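## Task

Take tube B (green cap), which stands in RK position C2, and seat it fully at the bottom of bore C6 on the mixer MX. Then press the START key and keep the tube in that bore until the green lamp on top of the mixer turns off. Tubes belonging to others must stay seated in their bores and wells and must never be gripped. Every station must end up upright and level on the bench mat. Nothing counts if it stays in place only because the robot is holding it. Finish with the gripper open and the arm moved away.

## Robot and tools

ROBOT. One arm with six revolute joints and a two-finger gripper. Column order everywhere: waist, shoulder, elbow, wrist pitch, wrist yaw, wrist roll, then the gripper. The base may sit slightly tilted on the table.

SCENE FRAME. Origin on the table surface straight under the arm base; +z up; looking along +x, +y points left. Camera calibrations (cam_high, cam_low) map this frame to each camera; cam_wrist rides on the hand and has no given pose. Calibrations can be off by a couple of degrees and several millimetres.

BENCH LAYOUT. The rack RK is closest to the base. Behind it, left to right: spectrophotometer SP, magnet block MG, dry block DB, balance BAL, mixer MX. None are fastened, so they can be shoved or tipped. On any station, row A is the row nearest its front and column 1 is leftmost when viewed from the front. START sits on the sloping front face of the mixer. A green lamp on top shows a run in progress; a red lamp means the run was stopped because the shaking block was touched or held, and then START must be pressed again. Pressing START mid-run has no effect. A tube placed in a bore must be pushed fully down.

TOOL execute_actions. Argument actions is a list holding zero or one item. Empty list: nothing new is commanded, the current state comes back. A move item: {"rows": [...], "steps": n} with n from 1 to 15 (default 15); each step lasts 1/30 s. Each row is a single list of 7 plain numbers for the one arm: six absolute joint target angles in radians (not offsets), same order as Joint positions, then the gripper opening. One row is used per step; if fewer rows than steps, the final row repeats. A wait item: {"steps": n} with n up to 300, no rows; it returns after that many steps counted from the previous result, and time spent composing the reply is included. Optional pictures (true/false) decides whether camera images come back; by default they do. A refused call commands nothing.

JOINT RANGES (rad): waist -2.880 to 2.880, shoulder 0.000 to 3.142, elbow 0.000 to 3.019, wrist pitch -1.693 to 1.571, wrist yaw -1.571 to 1.571, wrist roll -2.094 to 2.094. A target more than 0.019 beyond an end, and beyond the joint's last reported angle, gets the call refused. True ends may differ from these by up to 0.019; targets past a true end are clipped there and the result may say "joint sent to its limit" (possibly referring to an earlier move). Missing that message does not prove more travel exists.

GRIPPER OPENING. Scale -1 (closed) to +1 (fully open, 0.094 m between pads). grip_measured reports the actual opening on this same scale; it may carry a constant error of about 1 mm. Between the extremes, the fingers go to where grip_measured equals the commanded value. To hold something, command below grip_measured: roughly 0.03 below gives a firm grip, smaller differences a lighter one. Pad force tops out near 50 to 62 N (lower on some grippers, lower for parts under about 2 mm thick), with a brief spike at first contact.

MOTION LIMITS. Each step the command to a joint stays within a fixed lead of its measured angle: waist 0.264, shoulder 0.32, elbow 0.276, wrist pitch 0.33, wrist yaw 0.186, wrist roll 0.522 rad. If targets would move the gripper over 70 mm from where it is, all are scaled back. Far targets therefore take several steps. Between calls the arm continues toward the last row sent, until it has nearly stopped or a step is HELD; after that only a new action pushes it further. Fingers still in motion finish moving. Very small commanded moves of a few millimetres may not shift the hand.

RESULT LINES. Joint positions and Joint velocities: six joints (rad, rad/s) then pad gap (m, m/s). grip_measured: opening on the command scale. Joint torques: total drive output per joint, with per-unit offset, scale and noise; friction can mimic or mask load. "joint command not followed": the clearance checker altered or blocked targets on some steps (mount blocks and posts count as the arm). HELD: marks steps where all or part of your row was not sent. MOTOR HOT appears from 85 °C; at 100 °C an OVER-TEMPERATURE FAULT stops motors and gripper and the arm drops, so avoid holding loads for long stretches, including while thinking.

TOOL zoom_image. camera: "cam_high", "cam_low" or "cam_wrist"; region: [x0, y0, x1, y1] in pixels of that camera's 504x504 image, origin top-left, at most 504 by 504. Returns an enlarged view of that area of the latest image.

TOOL finished_scene. scene: the number of the current scene. Replying without any tool call ends everything.

CAUTIONS. Never knock or place anything off the table; that ends the scene. Avoid drops, slips, slams, hard collisions and heavy pushing. Do not grip or disturb other tubes, keep stations level, and do not touch the mixer's shaking block during a run. Loose objects can occasionally get a small external nudge. Release the tube and retract before finishing.

Each tool is called after ">>>" as name(argument=value, ...), one argument or row to a line, values as JSON.

## Session

>>> execute_actions(
  actions=[],
)

Scene clock: 0.00 s of 9600.00 s.
grip_measured=+1.000
Joint positions: [ 0.998  2.258  1.847 -1.05   0.252  2.02   0.094]
Joint velocities: [-0.015  0.005 -0.007 -0.007  0.051 -0.037  0.   ]
Joint torques (N m, as the arm reports them, + toward a larger angle): no reading

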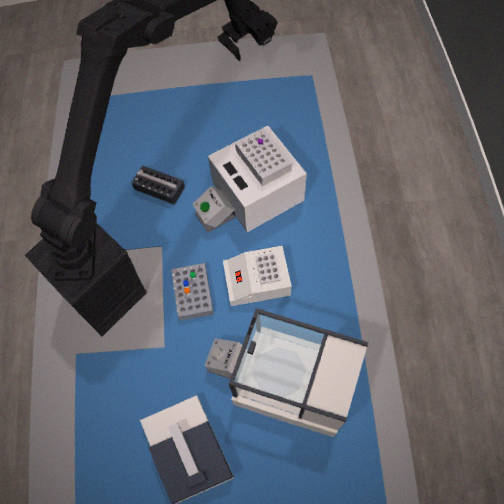

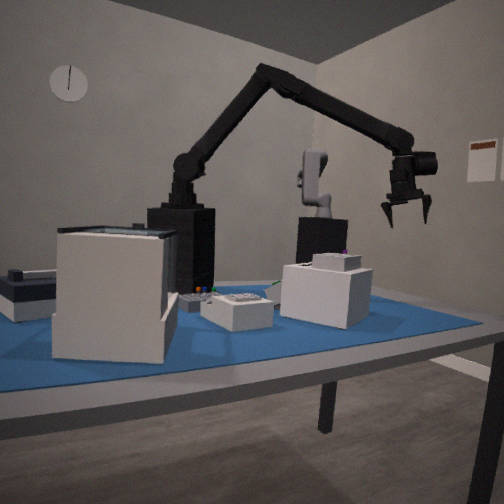

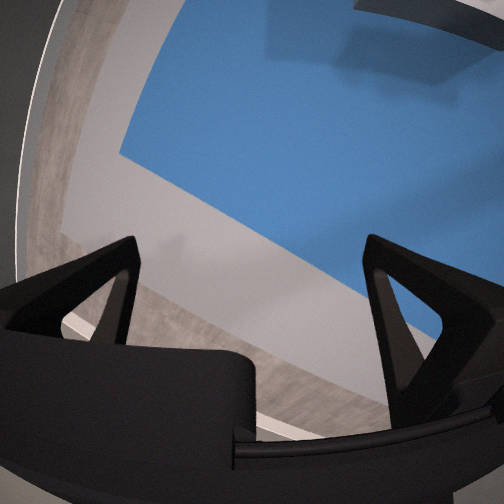

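>>> zoom_image(
  camera="cam_high",
  region=[150, 245, 240, 330],
)

>>> zoom_image(
  camera="cam_high",
  region=[185, 115, 315, 235],
)

>>> zoom_image(
  camera="cam_low",
  region=[140, 40, 460, 340],
)

Region (150, 245, 240, 330) of cam_high's 504x504 image, scaled by 5.600, with more detail than that image has.

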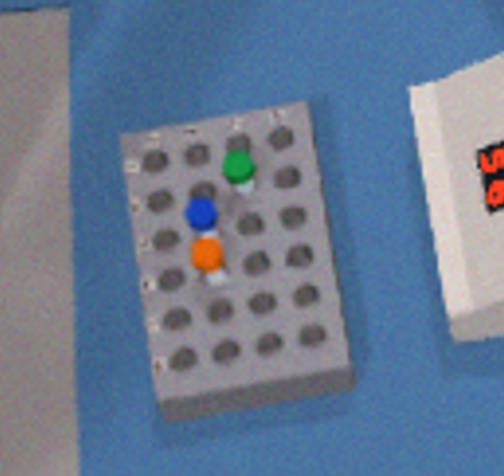

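Region (185, 115, 315, 235) of cam_high's 504x504 image, scaled by 3.877, with more detail than that image has; it fills the top 465 rows of this view, and the rest is white.

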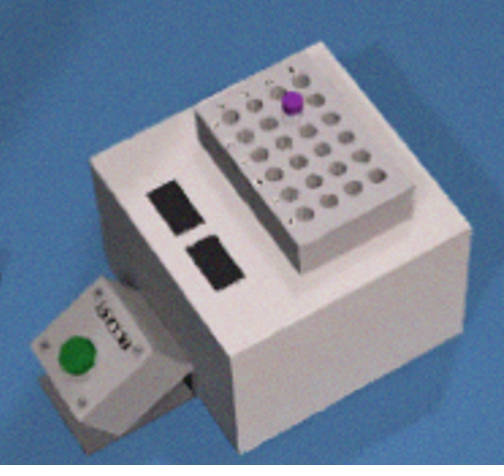

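Region (140, 40, 460, 340) of cam_low's 504x504 image, scaled by 1.575, with more detail than that image has; it fills the top 472 rows of this view, and the rest is white.

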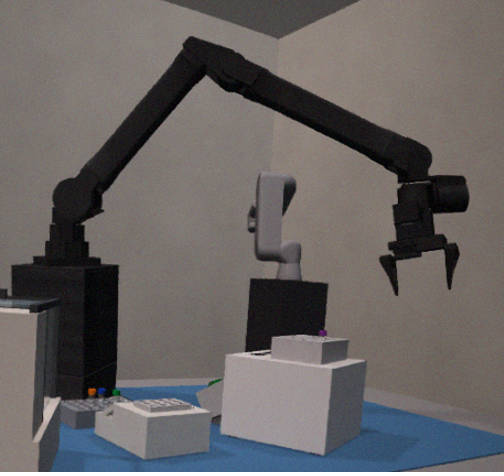

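>>> execute_actions(
  actions=[
    {"rows":[[1.0,2.2,1.8,-1.04,0.23,1.9,0.8],[1.0,2.15,1.74,-1.02,0.21,1.75,0.6],[1.0,2.1,1.67,-1.0,0.19,1.6,0.4],[1.0,2.05,1.6,-0.98,0.17,1.45,0.2],[1.0,2.0,1.53,-0.96,0.15,1.3,0],[1.0,1.95,1.46,-0.94,0.13,1.15,-0.2],[1.0,1.9,1.39,-0.92,0.11,1.0,-0.4],[1.0,1.85,1.32,-0.9,0.09,0.85,-0.5],[1.0,1.8,1.25,-0.89,0.07,0.7,-0.5],[1.0,1.75,1.18,-0.88,0.05,0.55,-0.5],[0.98,1.7,1.1,-0.87,0.03,0.4,-0.5],[0.95,1.65,1.02,-0.86,0.01,0.25,-0.5],[0.92,1.6,0.94,-0.85,0,0.15,-0.5],[0.88,1.55,0.86,-0.84,0,0.05,-0.5],[0.84,1.5,0.75,-0.82,0,0,-0.5]],"steps":15},
  ],
  pictures=false,
)

>>> execute_actions(
  actions=[
    {"steps":12},
  ],
  pictures=false,
)

>>> execute_actions(
  actions=[
    {"rows":[[0.78,1.5,0.72,-0.79,0,0,-0.5],[0.72,1.5,0.69,-0.76,0,0,-0.5],[0.66,1.5,0.66,-0.73,0,0,-0.5],[0.6,1.5,0.63,-0.7,0,0,-0.5],[0.54,1.51,0.6,-0.66,0,0,-0.5],[0.48,1.52,0.57,-0.62,0,0,-0.5],[0.42,1.54,0.54,-0.57,0,0,-0.5],[0.36,1.57,0.52,-0.52,0,0,-0.5],[0.3,1.6,0.5,-0.46,0,0,-0.5],[0.24,1.64,0.48,-0.4,0,0,-0.5],[0.18,1.68,0.46,-0.34,0,0,-0.5],[0.13,1.72,0.44,-0.28,0,0,-0.5],[0.09,1.76,0.43,-0.22,0,0,-0.5],[0.06,1.8,0.42,-0.17,0,0,-0.5],[0.04,1.83,0.41,-0.11,0,0,-0.5]],"steps":15},
  ],
  pictures=false,
)

>>> execute_actions(
  actions=[
    {"steps":15},
  ],
)

>>> zoom_image(
  camera="cam_low",
  region=[170, 240, 260, 320],
)

Scene clock: 20.60 s of 9600.00 s.
grip_measured=-0.498
Joint positions: [ 0.961  1.582  0.952 -0.872  0.003  0.779  0.024]
Joint velocities: [-0.581 -1.333 -1.683  0.178 -0.168 -1.678  0.001]
Joint torques (N m, as the arm reports them, + toward a larger angle): [-3.   -9.41  7.79  0.87 -0.01 -0.09]
Steps of this call (steps 1 to 603: nothing new was sent; steps 604 to 618: all 15 steps of this action). Readings (joint positions):
604: [0.998 2.255 1.839 -1.047 0.242 2.001]
605: [0.998 2.241 1.813 -1.039 0.225 1.957]
607: [0.998 2.181 1.705 -1.012 0.186 1.809]
611: [0.998 1.987 1.419 -0.952 0.107 1.414]
618: the state above

Scene clock: 21.00 s of 9600.00 s.
grip_measured=-0.498
Joint positions: [ 0.83   1.501  0.726 -0.838  0.001  0.077  0.024]
Joint velocities: [ 0.005  0.005 -0.002  0.046  0.037 -0.476  0.   ]
Joint torques (N m, as the arm reports them, + toward a larger angle): [  0.75 -11.48   8.87   0.44  -0.14  -0.07]
Steps of this call (steps 1 to 12: the robot went on to your last target). Readings (joint positions):
1: [0.938 1.540 0.894 -0.866 0.003 0.704]
2: [0.910 1.508 0.839 -0.857 0.002 0.607]
4: [0.856 1.479 0.760 -0.854 0.002 0.411]
8: [0.830 1.499 0.726 -0.851 0.001 0.175]
12: the state above

Scene clock: 21.50 s of 9600.00 s.
grip_measured=-0.498
Joint positions: [ 0.075  1.767  0.439 -0.231  0.002  0.015  0.024]
Joint velocities: [-1.05   1.343 -0.432  1.604 -0.051  0.022 -0.   ]
Joint torques (N m, as the arm reports them, + toward a larger angle): [  1.71 -12.78   2.2    0.26  -0.14  -0.1 ]
Steps of this call (steps 1 to 15: all 15 steps of this action). Readings (joint positions):
1: [0.827 1.501 0.725 -0.831 0.000 0.063]
2: [0.816 1.501 0.719 -0.814 -0.002 0.052]
4: [0.750 1.501 0.689 -0.759 -0.004 0.035]
8: [0.498 1.513 0.586 -0.624 -0.002 0.022]
15: the state above

Scene clock: 22.00 s of 9600.00 s.
grip_measured=-0.498
Joint positions: [ 0.028  1.843  0.403 -0.126  0.002  0.011  0.024]
Joint velocities: [-0.005 -0.005  0.002 -0.007 -0.022  0.007 -0.   ]
Joint torques (N m, as the arm reports them, + toward a larger angle): [  0.39 -12.3    1.68   0.66  -0.15  -0.08]
Steps of this call (steps 1 to 15: the robot went on to your last target). Readings (joint positions):
1: [0.047 1.807 0.427 -0.188 0.003 0.015]
2: [0.032 1.836 0.418 -0.165 0.003 0.015]
4: [0.028 1.858 0.404 -0.147 0.002 0.014]
8: [0.028 1.849 0.402 -0.131 0.002 0.012]
15: the state above

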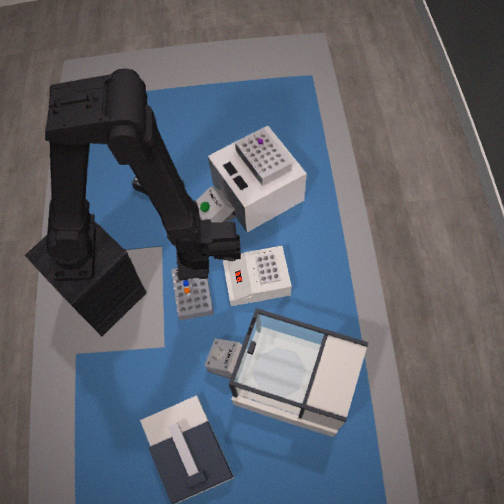

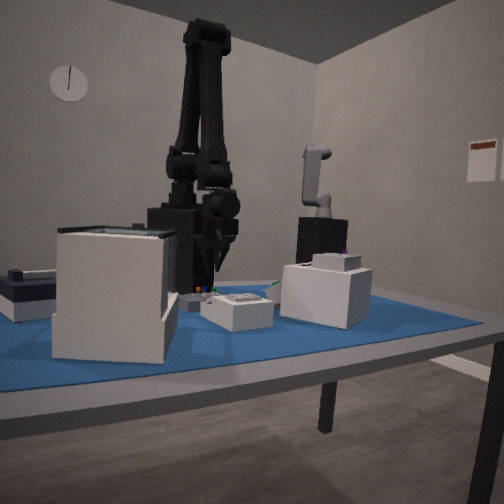

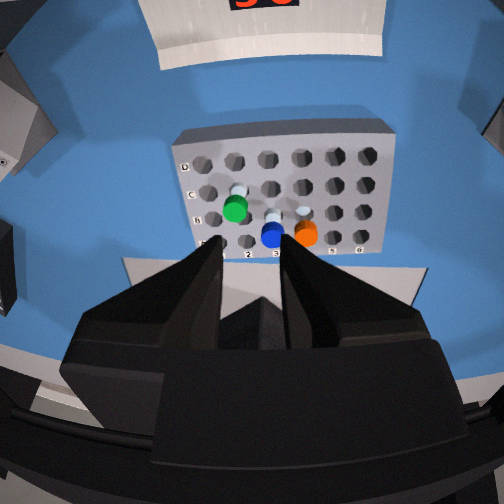

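Region (170, 240, 260, 320) of cam_low's 504x504 image, scaled by 5.600, with more detail than that image has.

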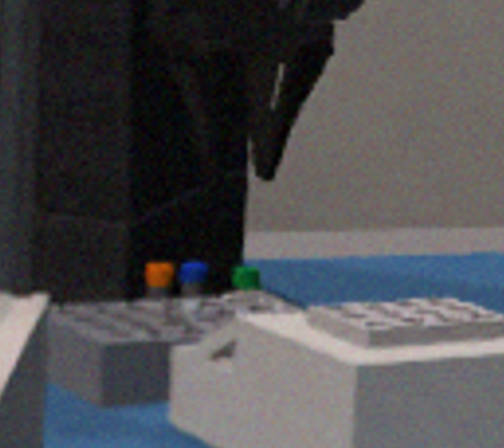

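>>> execute_actions(
  actions=[
    {"rows":[[0.045,1.85,0.40,-0.1,0,0,-0.5],[0.055,1.865,0.397,-0.085,0,0,-0.5],[0.065,1.88,0.395,-0.07,0,0,-0.5],[0.072,1.895,0.395,-0.055,0,0,-0.5],[0.072,1.91,0.395,-0.04,0,0,-0.5],[0.072,1.925,0.395,-0.025,0,0,-0.5],[0.072,1.94,0.395,-0.01,0,0,-0.5],[0.072,1.955,0.395,0.005,0,0,-0.5],[0.072,1.965,0.395,0.022,0,0,-0.5]],"steps":15},
  ],
)

>>> zoom_image(
  camera="cam_low",
  region=[170, 240, 260, 320],
)

Scene clock: 26.83 s of 9600.00 s.
grip_measured=-0.498
Joint positions: [0.06  1.968 0.398 0.002 0.002 0.01  0.024]
Joint velocities: [-0.015 -0.015 -0.032  0.032  0.022 -0.022  0.   ]
Joint torques (N m, as the arm reports them, + toward a larger angle): [ -0.03 -11.64  -0.09   0.6   -0.13  -0.09]
Steps of this call (steps 1 to 15: the robot went on to your last target; steps 16 to 130: nothing new was sent; steps 131 to 145: all 15 steps of this action). Readings (joint positions):
131: [0.028 1.843 0.403 -0.124 0.002 0.011]
132: [0.029 1.845 0.402 -0.118 0.002 0.011]
134: [0.038 1.856 0.402 -0.096 0.002 0.011]
138: [0.059 1.916 0.402 -0.038 0.002 0.010]
145: the state above

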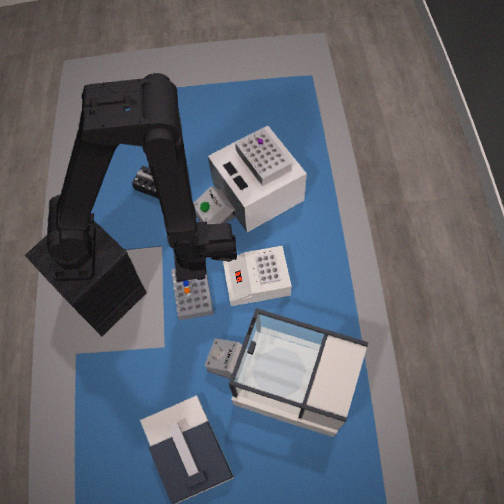

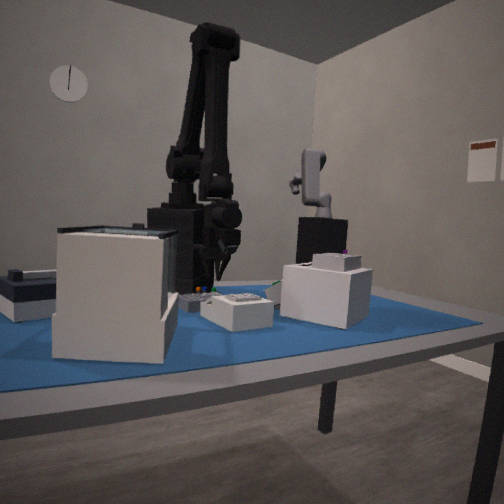

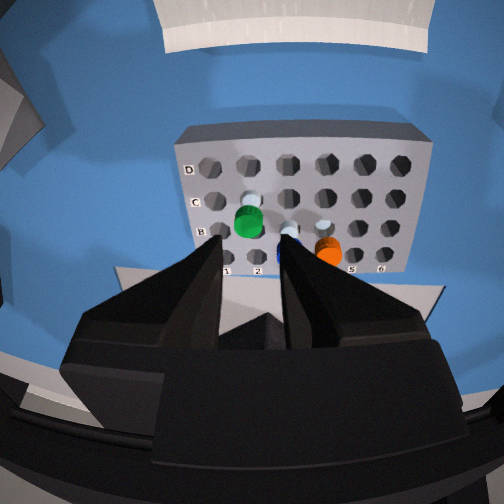

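Region (170, 240, 260, 320) of cam_low's 504x504 image, scaled by 5.600, with more detail than that image has.

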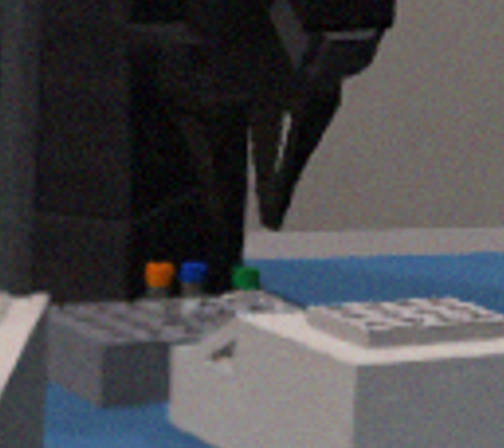

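>>> execute_actions(
  actions=[],
)

Scene clock: 34.93 s of 9600.00 s.
grip_measured=-0.498
Joint positions: [0.06  1.968 0.398 0.005 0.002 0.01  0.024]
Joint velocities: [-0.015 -0.024  0.012 -0.002  0.066 -0.007 -0.001]
Joint torques (N m, as the arm reports them, + toward a larger angle): [  0.51 -11.61  -0.11   0.64  -0.14  -0.1 ]
Steps of this call (steps 1 to 15: the robot went on to your last target; steps 16 to 243: nothing new was sent). Readings (joint positions):
1: [0.060 1.968 0.398 0.003 0.002 0.010]
2: [0.060 1.968 0.398 0.004 0.002 0.010]
4: [0.060 1.968 0.398 0.005 0.002 0.010]
8: [0.060 1.968 0.398 0.005 0.002 0.010]
243: the state above
The arm was judged still, so your last target was given up. Only a new action makes it travel on or press farther. Fingers that are still opening or closing keep moving.

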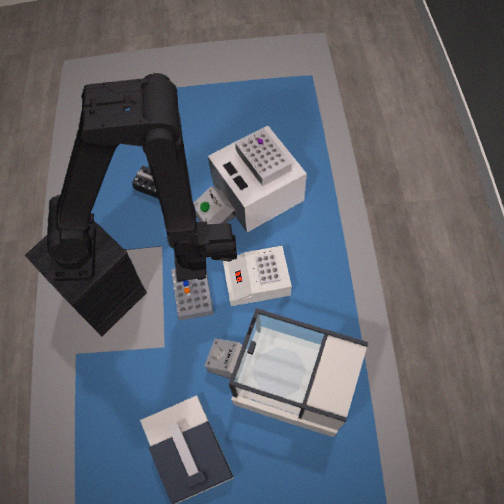

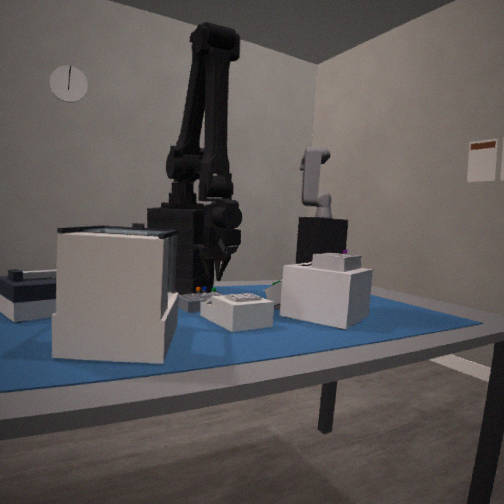

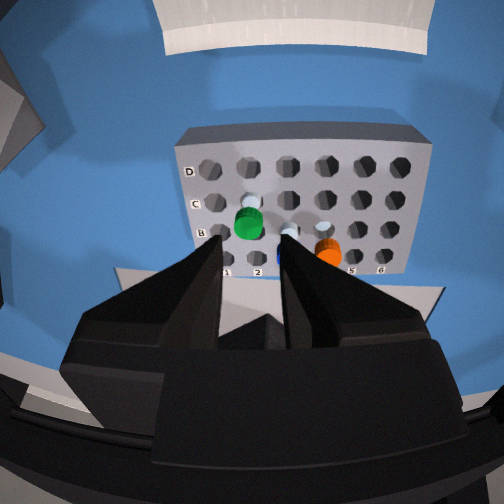

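>>> execute_actions(
  actions=[
    {"rows":[[0.06,1.975,0.4,0.02,0.002,0.01,-0.55],[0.06,1.985,0.402,0.03,0.002,0.01,-0.55],[0.06,1.995,0.404,0.04,0.002,0.01,-0.55],[0.06,2.005,0.406,0.05,0.002,0.01,-0.55],[0.06,2.015,0.408,0.058,0.002,0.01,-0.55],[0.06,2.025,0.41,0.066,0.002,0.01,-0.55],[0.06,2.035,0.412,0.074,0.002,0.01,-0.55],[0.06,2.045,0.414,0.082,0.002,0.01,-0.55],[0.06,2.055,0.416,0.092,0.002,0.01,-0.55]],"steps":15},
  ],
)

>>> zoom_image(
  camera="cam_low",
  region=[170,240,260,320],
)

Scene clock: 37.73 s of 9600.00 s.
grip_measured=-0.548
Joint positions: [0.06  2.053 0.412 0.073 0.002 0.01  0.021]
Joint velocities: [-0.015  0.005 -0.012  0.032  0.037  0.007  0.   ]
Joint torques (N m, as the arm reports them, + toward a larger angle): [ -0.61 -12.31  -0.02   0.56  -0.07   0.02]
Steps of this call (steps 1 to 69: nothing new was sent; steps 70 to 84: all 15 steps of this action). Readings (joint positions):
70: [0.060 1.968 0.398 0.005 0.002 0.010]
71: [0.060 1.969 0.398 0.007 0.002 0.010]
73: [0.060 1.977 0.399 0.018 0.002 0.010]
77: [0.060 2.016 0.407 0.051 0.002 0.010]
84: the state above

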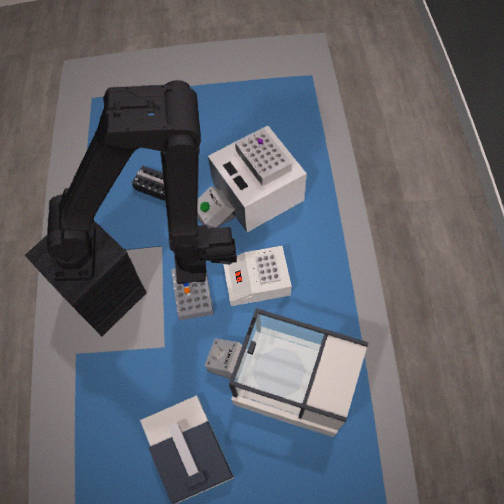

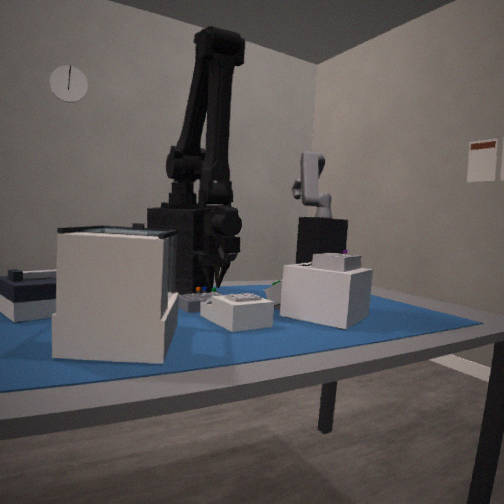

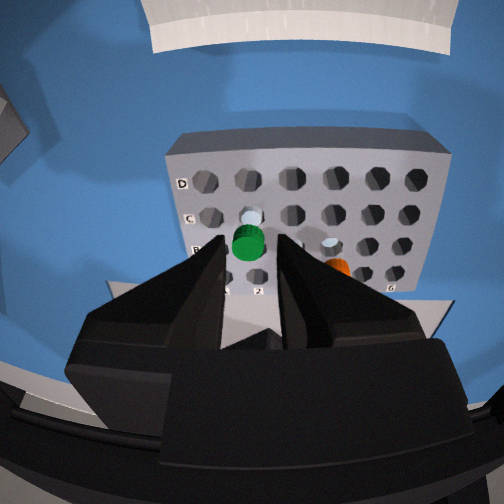

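Region (170, 240, 260, 320) of cam_low's 504x504 image, scaled by 5.600, with more detail than that image has.

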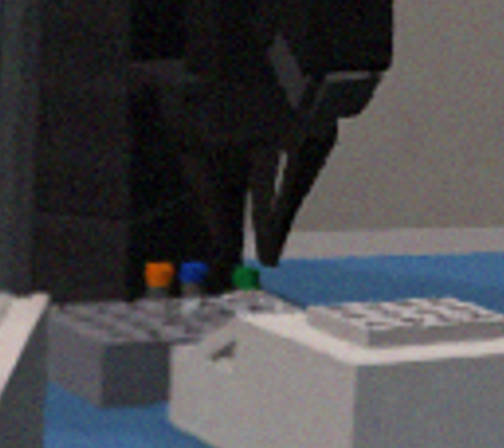

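>>> execute_actions(
  actions=[
    {"rows":[[0.06,2.062,0.408,0.1,-0.004,0.01,-0.55],[0.06,2.07,0.408,0.11,-0.004,0.01,-0.55],[0.06,2.078,0.408,0.12,-0.004,0.01,-0.55],[0.06,2.086,0.408,0.128,-0.004,0.01,-0.55],[0.06,2.094,0.408,0.136,-0.004,0.01,-0.55],[0.06,2.102,0.408,0.144,-0.004,0.01,-0.55],[0.06,2.11,0.408,0.152,-0.004,0.01,-0.55]],"steps":13},
  ],
)

>>> zoom_image(
  camera="cam_low",
  region=[170,240,260,320],
)

Scene clock: 40.67 s of 9600.00 s.
grip_measured=-0.548
Joint positions: [ 0.06   2.107  0.412  0.133 -0.002  0.01   0.021]
Joint velocities: [-0.015  0.005 -0.012  0.012 -0.051  0.007 -0.   ]
Joint torques (N m, as the arm reports them, + toward a larger angle): [ -0.78 -11.31  -1.04   0.72  -0.16   0.01]
Steps of this call (steps 1 to 15: the robot went on to your last target; steps 16 to 75: nothing new was sent; steps 76 to 88: all 13 steps of this action). Readings (joint positions):
76: [0.060 2.053 0.412 0.076 0.000 0.010]
77: [0.060 2.054 0.412 0.081 -0.001 0.010]
79: [0.060 2.061 0.412 0.097 -0.002 0.010]
83: [0.060 2.091 0.412 0.128 -0.002 0.010]
88: the state above

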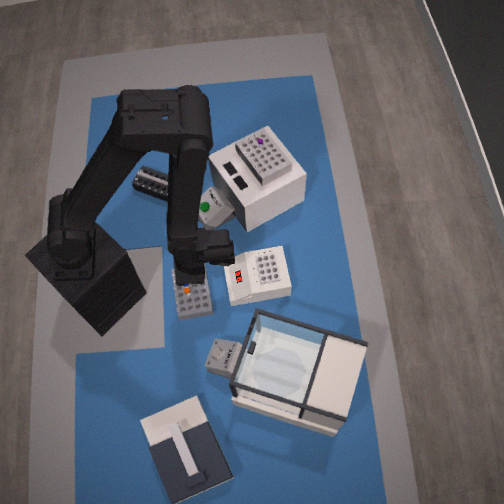

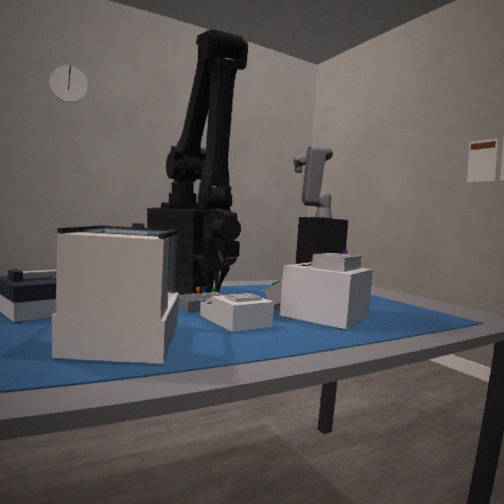

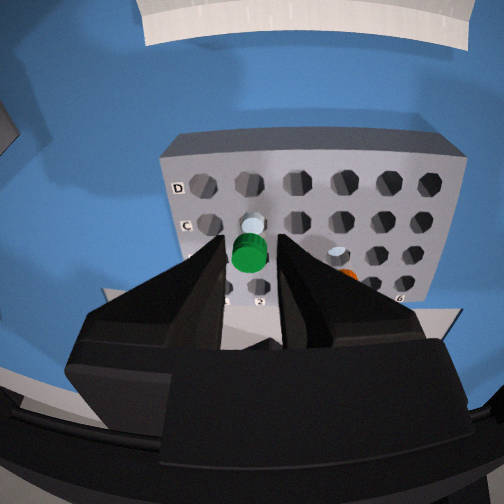

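Region (170, 240, 260, 320) of cam_low's 504x504 image, scaled by 5.600, with more detail than that image has.

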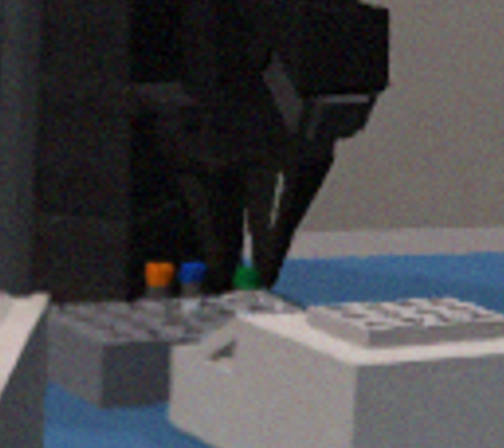

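Good. Close.

>>> execute_actions(
  actions=[
    {"rows":[[0.06,2.11,0.408,0.15,-0.004,0.01,-0.6],[0.06,2.11,0.408,0.15,-0.004,0.01,-0.64],[0.06,2.11,0.408,0.15,-0.004,0.01,-0.68],[0.06,2.11,0.408,0.15,-0.004,0.01,-0.71],[0.06,2.11,0.408,0.15,-0.004,0.01,-0.73],[0.06,2.11,0.408,0.15,-0.004,0.01,-0.75],[0.06,2.11,0.408,0.15,-0.004,0.01,-0.765],[0.06,2.11,0.408,0.15,-0.004,0.01,-0.78],[0.06,2.11,0.408,0.15,-0.004,0.01,-0.79],[0.06,2.11,0.408,0.15,-0.004,0.01,-0.80]],"steps":15},
  ],
)

Scene clock: 43.73 s of 9600.00 s.
grip_measured=-0.775
Joint positions: [ 0.06   2.107  0.412  0.135 -0.002  0.01   0.011]
Joint velocities: [-0.005 -0.005 -0.012  0.002  0.051 -0.051 -0.   ]
Joint torques (N m, as the arm reports them, + toward a larger angle): [ -0.62 -11.39  -1.16   0.66  -0.16   0.02]
Steps of this call (steps 1 to 15: the robot went on to your last target; steps 16 to 77: nothing new was sent; steps 78 to 92: all 15 steps of this action). Readings (joint positions):
78: [0.060 2.107 0.412 0.135 -0.002 0.010]
79: [0.060 2.107 0.412 0.135 -0.002 0.010]
81: [0.060 2.107 0.412 0.135 -0.002 0.010]
85: [0.060 2.107 0.412 0.135 -0.002 0.010]
92: the state above

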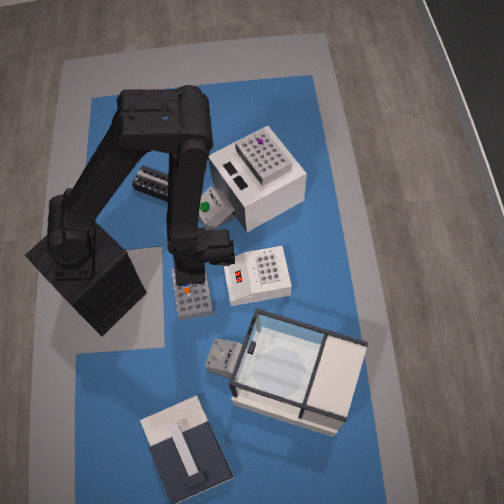

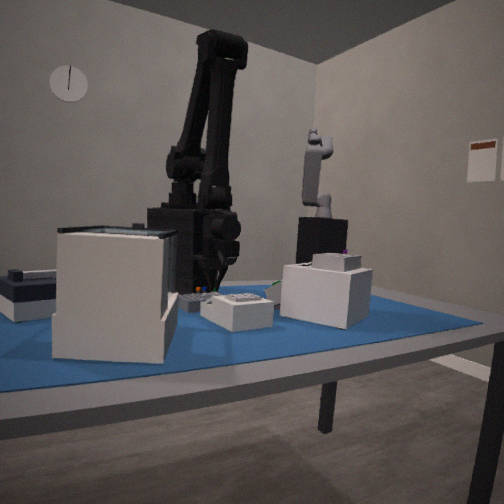

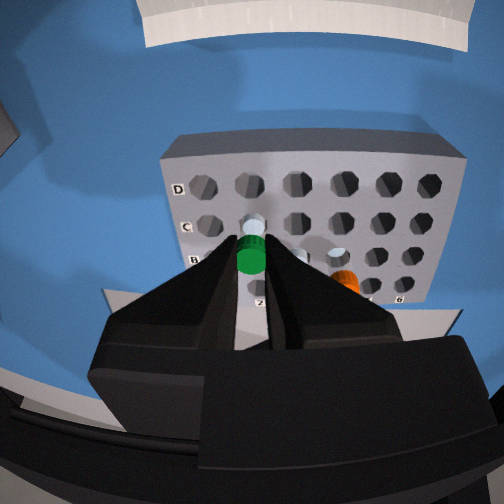

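>>> execute_actions(
  actions=[
    {"rows":[[0.06,2.09,0.406,0.115,-0.004,0.01,-0.805],[0.06,2.075,0.405,0.098,-0.004,0.01,-0.805],[0.06,2.06,0.404,0.084,-0.004,0.01,-0.805],[0.06,2.045,0.402,0.07,-0.004,0.01,-0.805],[0.06,2.03,0.4,0.057,-0.004,0.01,-0.805],[0.06,2.015,0.398,0.044,-0.004,0.01,-0.805],[0.06,2.0,0.396,0.031,-0.004,0.01,-0.805],[0.06,1.985,0.394,0.018,-0.004,0.01,-0.805],[0.06,1.97,0.392,0.005,-0.004,0.01,-0.805],[0.06,1.955,0.389,-0.008,-0.004,0.01,-0.805],[0.06,1.94,0.386,-0.02,-0.004,0.01,-0.805],[0.06,1.92,0.383,-0.036,-0.004,0.01,-0.805],[0.06,1.9,0.38,-0.053,-0.004,0.01,-0.805],[0.06,1.88,0.377,-0.07,-0.004,0.01,-0.805],[0.06,1.86,0.374,-0.087,-0.004,0.01,-0.805]],"steps":15},
  ],
  pictures=false,
)

>>> execute_actions(
  actions=[
    {"rows":[[0.06,1.84,0.372,-0.105,-0.004,0.01,-0.805],[0.06,1.82,0.37,-0.123,-0.004,0.01,-0.805],[0.06,1.8,0.369,-0.142,-0.004,0.01,-0.805],[0.06,1.78,0.368,-0.161,-0.004,0.01,-0.805],[0.06,1.76,0.367,-0.18,-0.004,0.01,-0.805],[0.06,1.74,0.366,-0.2,-0.004,0.01,-0.805],[0.06,1.72,0.365,-0.22,-0.004,0.01,-0.805],[0.06,1.70,0.365,-0.24,-0.004,0.01,-0.805]],"steps":14},
  ],
)

Scene clock: 49.53 s of 9600.00 s.
grip_measured=-0.775
Joint positions: [ 0.06   1.908  0.387 -0.041 -0.003  0.01   0.011]
Joint velocities: [ 0.015 -0.562 -0.11  -0.466  0.022 -0.051 -0.   ]
Joint torques (N m, as the arm reports them, + toward a larger angle): [ -0.84 -12.49   0.01  -0.35  -0.12   0.02]
Steps of this call (steps 1 to 15: the robot went on to your last target; steps 16 to 159: nothing new was sent; steps 160 to 174: all 15 steps of this action). Readings (joint positions):
160: [0.060 2.107 0.412 0.134 -0.002 0.010]
161: [0.060 2.105 0.412 0.129 -0.002 0.010]
163: [0.060 2.092 0.412 0.109 -0.002 0.010]
167: [0.060 2.031 0.407 0.055 -0.003 0.010]
174: the state above

Scene clock: 50.00 s of 9600.00 s.
grip_measured=-0.775
Joint positions: [ 0.06   1.701  0.369 -0.223 -0.003  0.01   0.011]
Joint velocities: [-0.005 -0.005 -0.042 -0.051 -0.007  0.022 -0.001]
Joint torques (N m, as the arm reports them, + toward a larger angle): [-0.66 -9.89  2.   -0.34 -0.11  0.01]
Steps of this call (steps 1 to 14: all 14 steps of this action). Readings (joint positions):
1: [0.060 1.888 0.383 -0.057 -0.003 0.010]
2: [0.060 1.868 0.380 -0.075 -0.003 0.010]
4: [0.060 1.827 0.375 -0.112 -0.003 0.010]
8: [0.060 1.746 0.370 -0.188 -0.003 0.010]
14: the state above

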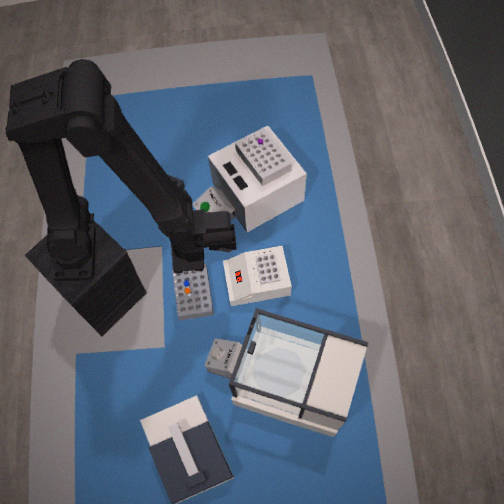

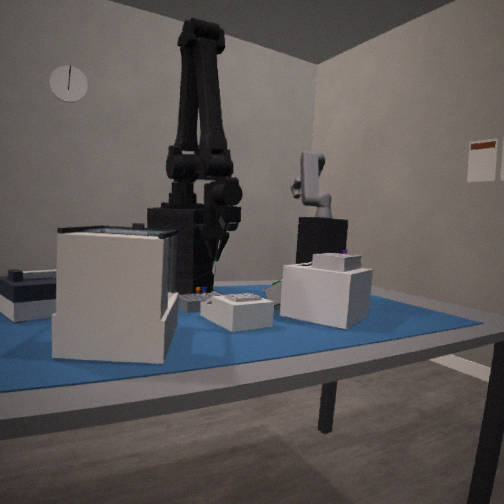

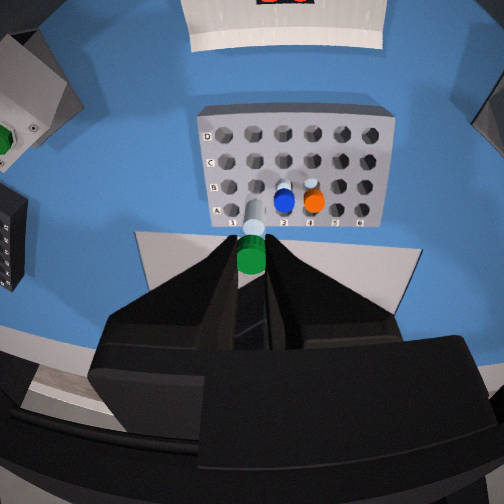

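>>> execute_actions(
  actions=[
    {"rows":[[0.07,1.69,0.37,-0.26,0,0.01,-0.805],[0.085,1.67,0.385,-0.29,0,0.01,-0.805],[0.1,1.645,0.405,-0.335,0,0.01,-0.805],[0.12,1.615,0.43,-0.39,0,0.01,-0.805],[0.14,1.585,0.455,-0.445,0,0.01,-0.805],[0.16,1.555,0.48,-0.5,0,0.01,-0.805],[0.18,1.525,0.505,-0.555,0,0.01,-0.805],[0.2,1.495,0.53,-0.61,0,0.01,-0.805],[0.22,1.465,0.555,-0.665,0,0.01,-0.805],[0.24,1.435,0.58,-0.72,0,0.01,-0.805],[0.26,1.41,0.605,-0.77,0,0.01,-0.805],[0.28,1.385,0.63,-0.82,0,0.01,-0.805],[0.3,1.365,0.655,-0.865,0,0.01,-0.805],[0.32,1.35,0.68,-0.905,0,0.01,-0.805],[0.34,1.34,0.705,-0.94,0,0.01,-0.805]],"steps":15},
  ],
  pictures=false,
)

>>> execute_actions(
  actions=[
    {"rows":[[0.355,1.34,0.73,-0.965,0,0.01,-0.805],[0.37,1.345,0.76,-0.99,0,0.01,-0.805],[0.385,1.36,0.79,-1.005,0,0.01,-0.805],[0.4,1.38,0.82,-1.015,0,0.01,-0.805],[0.41,1.405,0.85,-1.02,0,0.01,-0.805],[0.42,1.43,0.88,-1.025,0,0.01,-0.805],[0.43,1.455,0.91,-1.03,0,0.01,-0.805],[0.44,1.48,0.94,-1.035,0,0.01,-0.805],[0.445,1.505,0.97,-1.04,0,0.01,-0.805],[0.445,1.53,1.0,-1.045,0,0.01,-0.805],[0.445,1.555,1.03,-1.05,0,0.01,-0.805],[0.445,1.58,1.06,-1.05,0,0.01,-0.805],[0.445,1.605,1.085,-1.05,0,0.01,-0.805],[0.445,1.63,1.11,-1.05,0,0.01,-0.805],[0.445,1.655,1.135,-1.05,0,0.01,-0.805]],"steps":15},
  ],
  pictures=false,
)

>>> execute_actions(
  actions=[
    {"rows":[[0.445,1.675,1.155,-1.045,0,0.01,-0.805],[0.445,1.695,1.175,-1.04,0,0.01,-0.805],[0.445,1.715,1.19,-1.035,0,0.01,-0.805],[0.445,1.73,1.205,-1.03,0,0.01,-0.805],[0.445,1.745,1.215,-1.025,0,0.01,-0.805],[0.445,1.755,1.225,-1.02,0,0.01,-0.805],[0.445,1.765,1.23,-1.015,0,0.01,-0.805],[0.445,1.77,1.235,-1.01,0,0.01,-0.805]],"steps":15},
  ],
)

>>> zoom_image(
  camera="cam_low",
  region=[280,190,400,290],
)

Scene clock: 59.20 s of 9600.00 s.
grip_measured=-0.775
Joint positions: [ 0.292  1.365  0.645 -0.844 -0.     0.01   0.011]
Joint velocities: [ 0.562 -0.591  0.706 -1.17  -0.081  0.037 -0.   ]
Joint torques (N m, as the arm reports them, + toward a larger angle): [ 0.44 -9.27  8.32 -0.29 -0.05  0.03]
Steps of this call (steps 1 to 15: the robot went on to your last target; steps 16 to 261: nothing new was sent; steps 262 to 276: all 15 steps of this action). Readings (joint positions):
262: [0.060 1.701 0.368 -0.229 -0.002 0.010]
263: [0.061 1.699 0.370 -0.241 -0.002 0.010]
265: [0.072 1.682 0.379 -0.302 -0.001 0.010]
269: [0.146 1.579 0.446 -0.502 -0.000 0.010]
276: the state above

Scene clock: 59.70 s of 9600.00 s.
grip_measured=-0.775
Joint positions: [ 0.436  1.609  1.053 -1.032 -0.     0.01   0.011]
Joint velocities: [-0.005  0.708  0.72  -0.007 -0.037  0.007 -0.001]
Joint torques (N m, as the arm reports them, + toward a larger angle): [  0.62 -15.05  10.7   -0.46  -0.06   0.01]
Steps of this call (steps 1 to 15: all 15 steps of this action). Readings (joint positions):
1: [0.312 1.348 0.669 -0.881 -0.000 0.010]
2: [0.330 1.338 0.692 -0.915 -0.000 0.010]
4: [0.363 1.338 0.740 -0.966 -0.000 0.010]
8: [0.411 1.412 0.850 -1.010 -0.000 0.010]
15: the state above

Scene clock: 60.20 s of 9600.00 s.
grip_measured=-0.775
Joint positions: [ 0.436  1.772  1.19  -1.024 -0.     0.01   0.011]
Joint velocities: [-0.015 -0.005 -0.007  0.002 -0.022 -0.037 -0.   ]
Joint torques (N m, as the arm reports them, + toward a larger angle): [  0.73 -17.96  11.21   0.5   -0.06   0.01]
Steps of this call (steps 1 to 15: all 15 steps of this action). Readings (joint positions):
1: [0.436 1.633 1.078 -1.032 -0.000 0.010]
2: [0.436 1.656 1.101 -1.032 -0.000 0.010]
4: [0.436 1.697 1.140 -1.032 -0.000 0.010]
8: [0.436 1.754 1.184 -1.029 -0.000 0.010]
15: the state above

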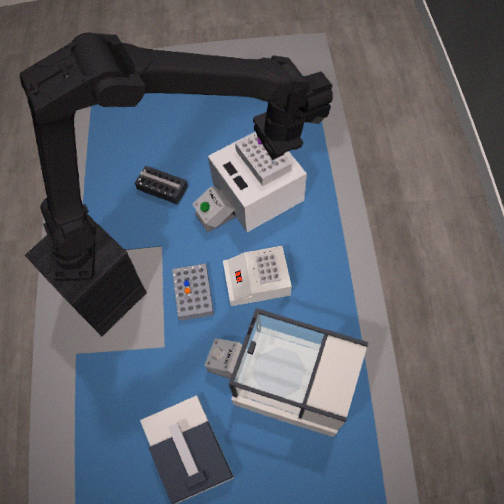

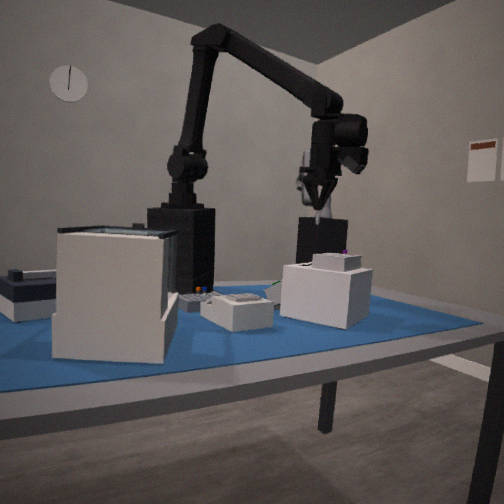

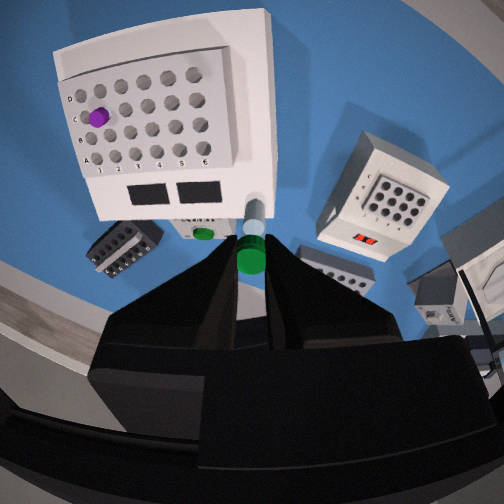

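Region (280, 190, 400, 290) of cam_low's 504x504 image, scaled by 4.200, with more detail than that image has.

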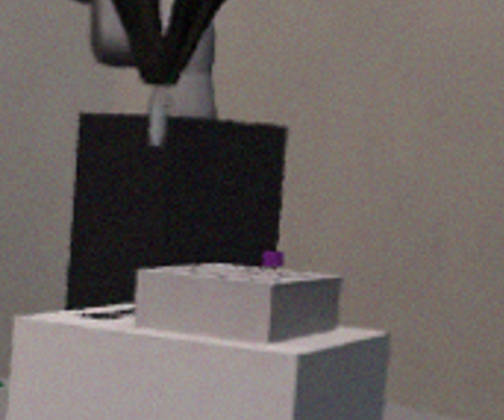

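>>> execute_actions(
  actions=[
    {"rows":[[0.455,1.775,1.236,-1.0,0,0.01,-0.805],[0.462,1.785,1.237,-0.985,0,0.01,-0.805],[0.47,1.795,1.238,-0.97,0,0.01,-0.805],[0.478,1.805,1.239,-0.955,0,0.01,-0.805],[0.486,1.815,1.24,-0.942,0,0.01,-0.805],[0.494,1.825,1.241,-0.93,0,0.01,-0.805],[0.502,1.835,1.242,-0.918,0,0.01,-0.805],[0.509,1.845,1.243,-0.906,0,0.01,-0.805],[0.514,1.855,1.244,-0.894,0,0.01,-0.805],[0.517,1.865,1.245,-0.882,0,0.01,-0.805],[0.517,1.875,1.246,-0.87,0,0.01,-0.805]],"steps":15},
  ],
)

>>> execute_actions(
  actions=[
    {"steps":8},
  ],
)

>>> zoom_image(
  camera="cam_low",
  region=[280,190,400,290],
)

Scene clock: 65.03 s of 9600.00 s.
grip_measured=-0.775
Joint positions: [ 0.515  1.878  1.206 -0.89  -0.     0.01   0.011]
Joint velocities: [ 0.005  0.132 -0.002  0.007 -0.037  0.007  0.   ]
Joint torques (N m, as the arm reports them, + toward a larger angle): [  0.42 -20.08  10.57   0.87  -0.06   0.01]
Steps of this call (steps 1 to 15: the robot went on to your last target; steps 16 to 130: nothing new was sent; steps 131 to 145: all 15 steps of this action). Readings (joint positions):
131: [0.436 1.772 1.190 -1.023 -0.000 0.010]
132: [0.437 1.772 1.190 -1.018 -0.000 0.010]
134: [0.441 1.776 1.191 -0.998 -0.000 0.010]
138: [0.469 1.807 1.201 -0.946 -0.000 0.010]
145: the state above

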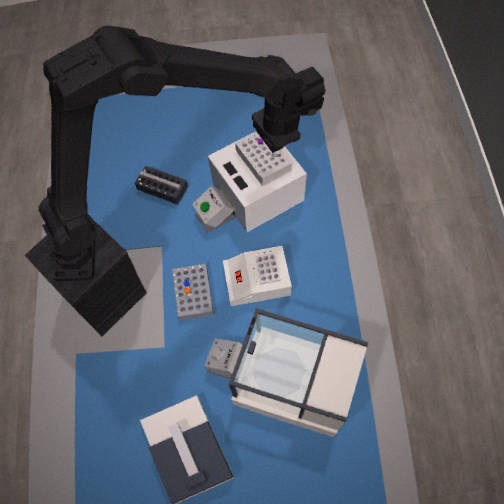

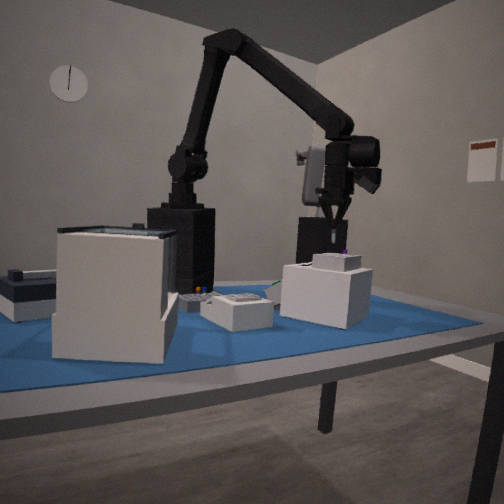

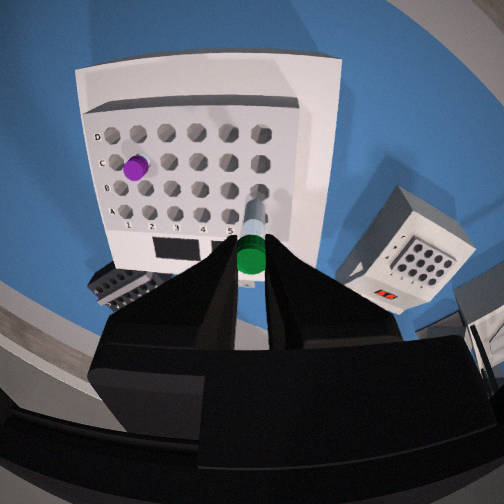

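Scene clock: 65.30 s of 9600.00 s.
grip_measured=-0.775
Joint positions: [ 0.515  1.883  1.206 -0.887 -0.     0.01   0.011]
Joint velocities: [-0.015 -0.015 -0.002 -0.007 -0.007 -0.007 -0.001]
Joint torques (N m, as the arm reports them, + toward a larger angle): [  0.39 -19.32  10.4    0.81  -0.08   0.  ]
Steps of this call (steps 1 to 8: the robot went on to your last target). Readings (joint positions):
1: [0.515 1.882 1.206 -0.889 -0.000 0.010]
2: [0.515 1.883 1.206 -0.889 -0.000 0.010]
4: [0.515 1.883 1.206 -0.889 -0.000 0.010]
8: the state above

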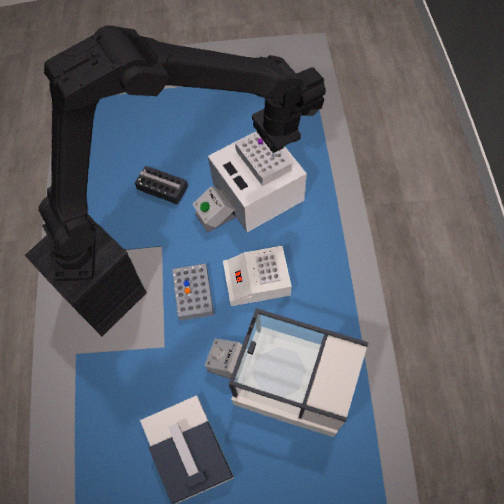

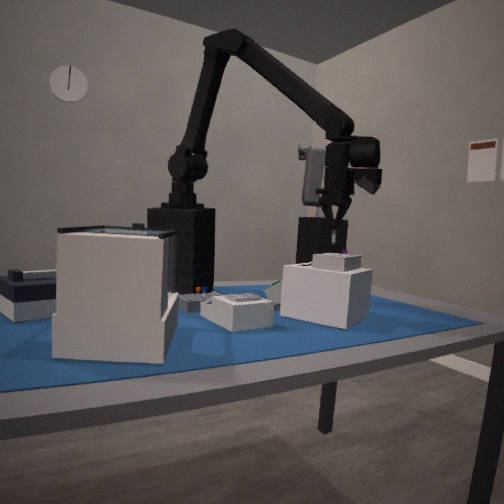

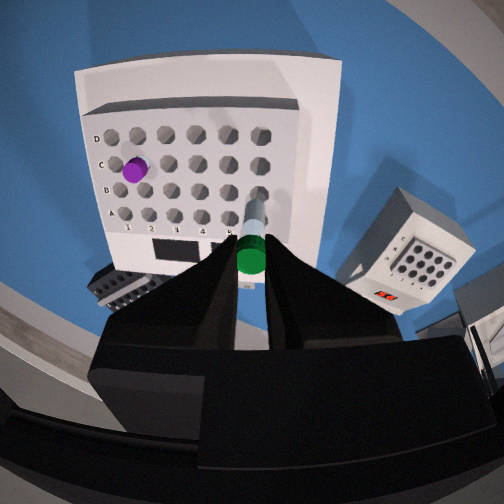

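Region (280, 190, 400, 290) of cam_low's 504x504 image, scaled by 4.200, with more detail than that image has.

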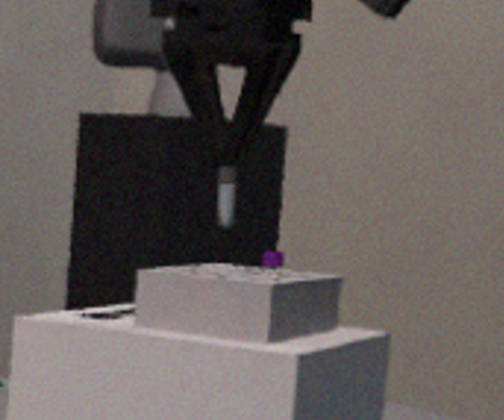

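>>> execute_actions(
  actions=[
    {"rows":[[0.517,1.88,1.248,-0.866,0.003,0.01,-0.805],[0.517,1.885,1.25,-0.862,0.006,0.01,-0.805],[0.517,1.89,1.251,-0.858,0.008,0.01,-0.805],[0.517,1.895,1.252,-0.854,0.01,0.01,-0.805],[0.517,1.9,1.253,-0.85,0.01,0.01,-0.805],[0.517,1.905,1.254,-0.846,0.01,0.01,-0.805],[0.517,1.91,1.255,-0.842,0.01,0.01,-0.805],[0.517,1.915,1.256,-0.838,0.01,0.01,-0.805],[0.517,1.92,1.256,-0.833,0.01,0.01,-0.805]],"steps":15},
  ],
  pictures=false,
)

>>> execute_actions(
  actions=[
    {"steps":6},
  ],
)

>>> zoom_image(
  camera="cam_low",
  region=[280,190,400,290],
)

>>> zoom_image(
  camera="cam_wrist",
  region=[190,130,320,280],
)

Scene clock: 70.70 s of 9600.00 s.
grip_measured=-0.775
Joint positions: [ 0.515  1.915  1.215 -0.851  0.008  0.01   0.011]
Joint velocities: [ 0.005  0.024 -0.007  0.002  0.037  0.051 -0.   ]
Joint torques (N m, as the arm reports them, + toward a larger angle): [  0.19 -18.47  10.53   0.76   0.     0.01]
Steps of this call (steps 1 to 15: the robot went on to your last target; steps 16 to 147: nothing new was sent; steps 148 to 162: all 15 steps of this action). Readings (joint positions):
148: [0.515 1.883 1.206 -0.887 -0.000 0.010]
149: [0.515 1.883 1.206 -0.885 0.002 0.010]
151: [0.515 1.883 1.206 -0.879 0.006 0.010]
155: [0.515 1.890 1.211 -0.864 0.008 0.010]
162: the state above

Scene clock: 70.90 s of 9600.00 s.
grip_measured=-0.775
Joint positions: [ 0.515  1.915  1.215 -0.851  0.008  0.01   0.011]
Joint velocities: [ 0.005 -0.015  0.002  0.002  0.037 -0.007 -0.001]
Joint torques (N m, as the arm reports them, + toward a larger angle): [  0.52 -18.4   10.43   0.73   0.01   0.02]
Steps of this call (steps 1 to 6: the robot went on to your last target). Readings (joint positions):
1: [0.515 1.915 1.215 -0.851 0.008 0.010]
2: [0.515 1.915 1.215 -0.851 0.008 0.010]
4: [0.515 1.915 1.215 -0.851 0.008 0.010]
6: the state above

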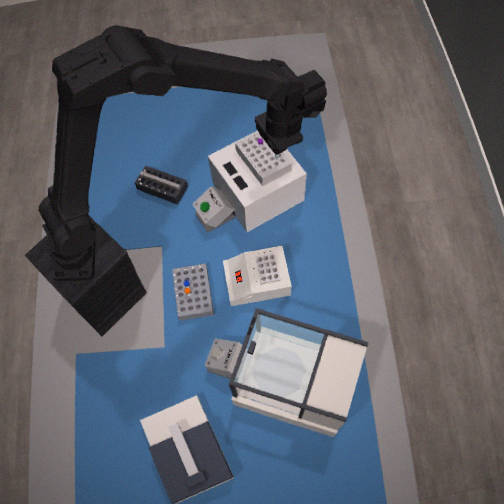

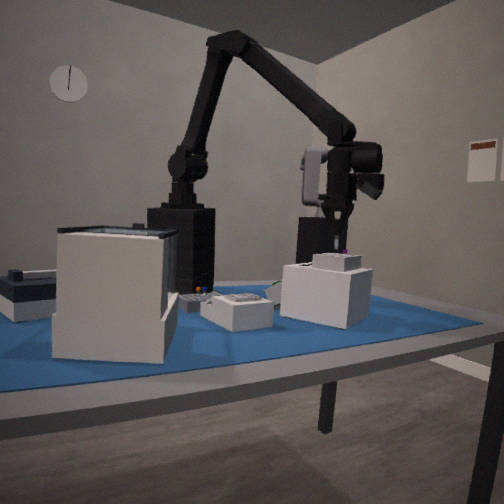

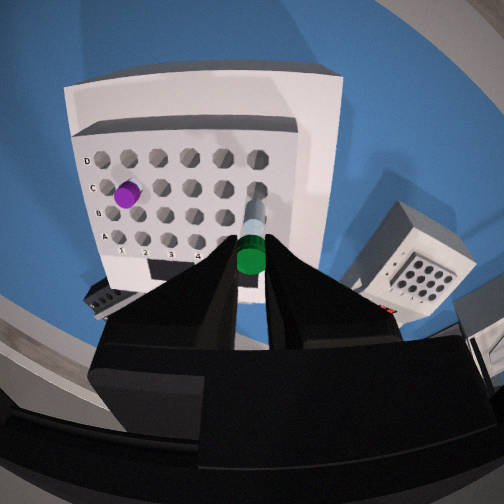

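Region (280, 190, 400, 290) of cam_low's 504x504 image, scaled by 4.200, with more detail than that image has.

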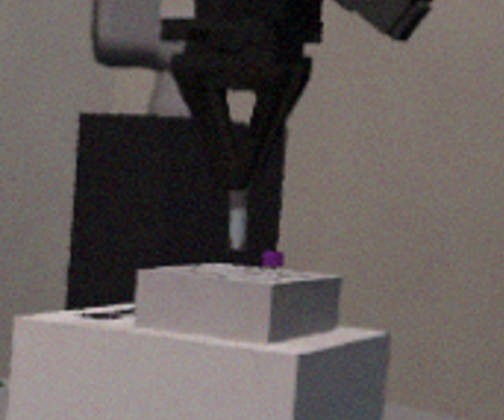

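Region (190, 130, 320, 280) of cam_wrist's 504x504 image, scaled by 3.360, with more detail than that image has; it fills the left 437 columns of this view, and the rest is white.

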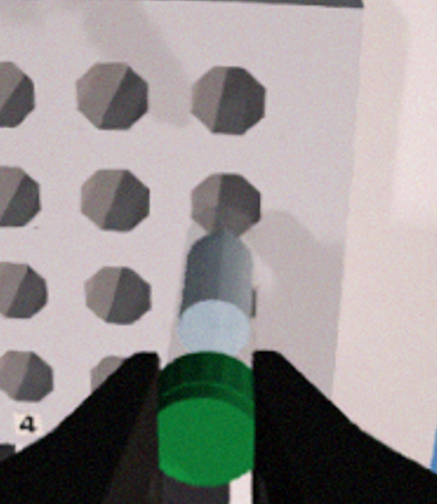

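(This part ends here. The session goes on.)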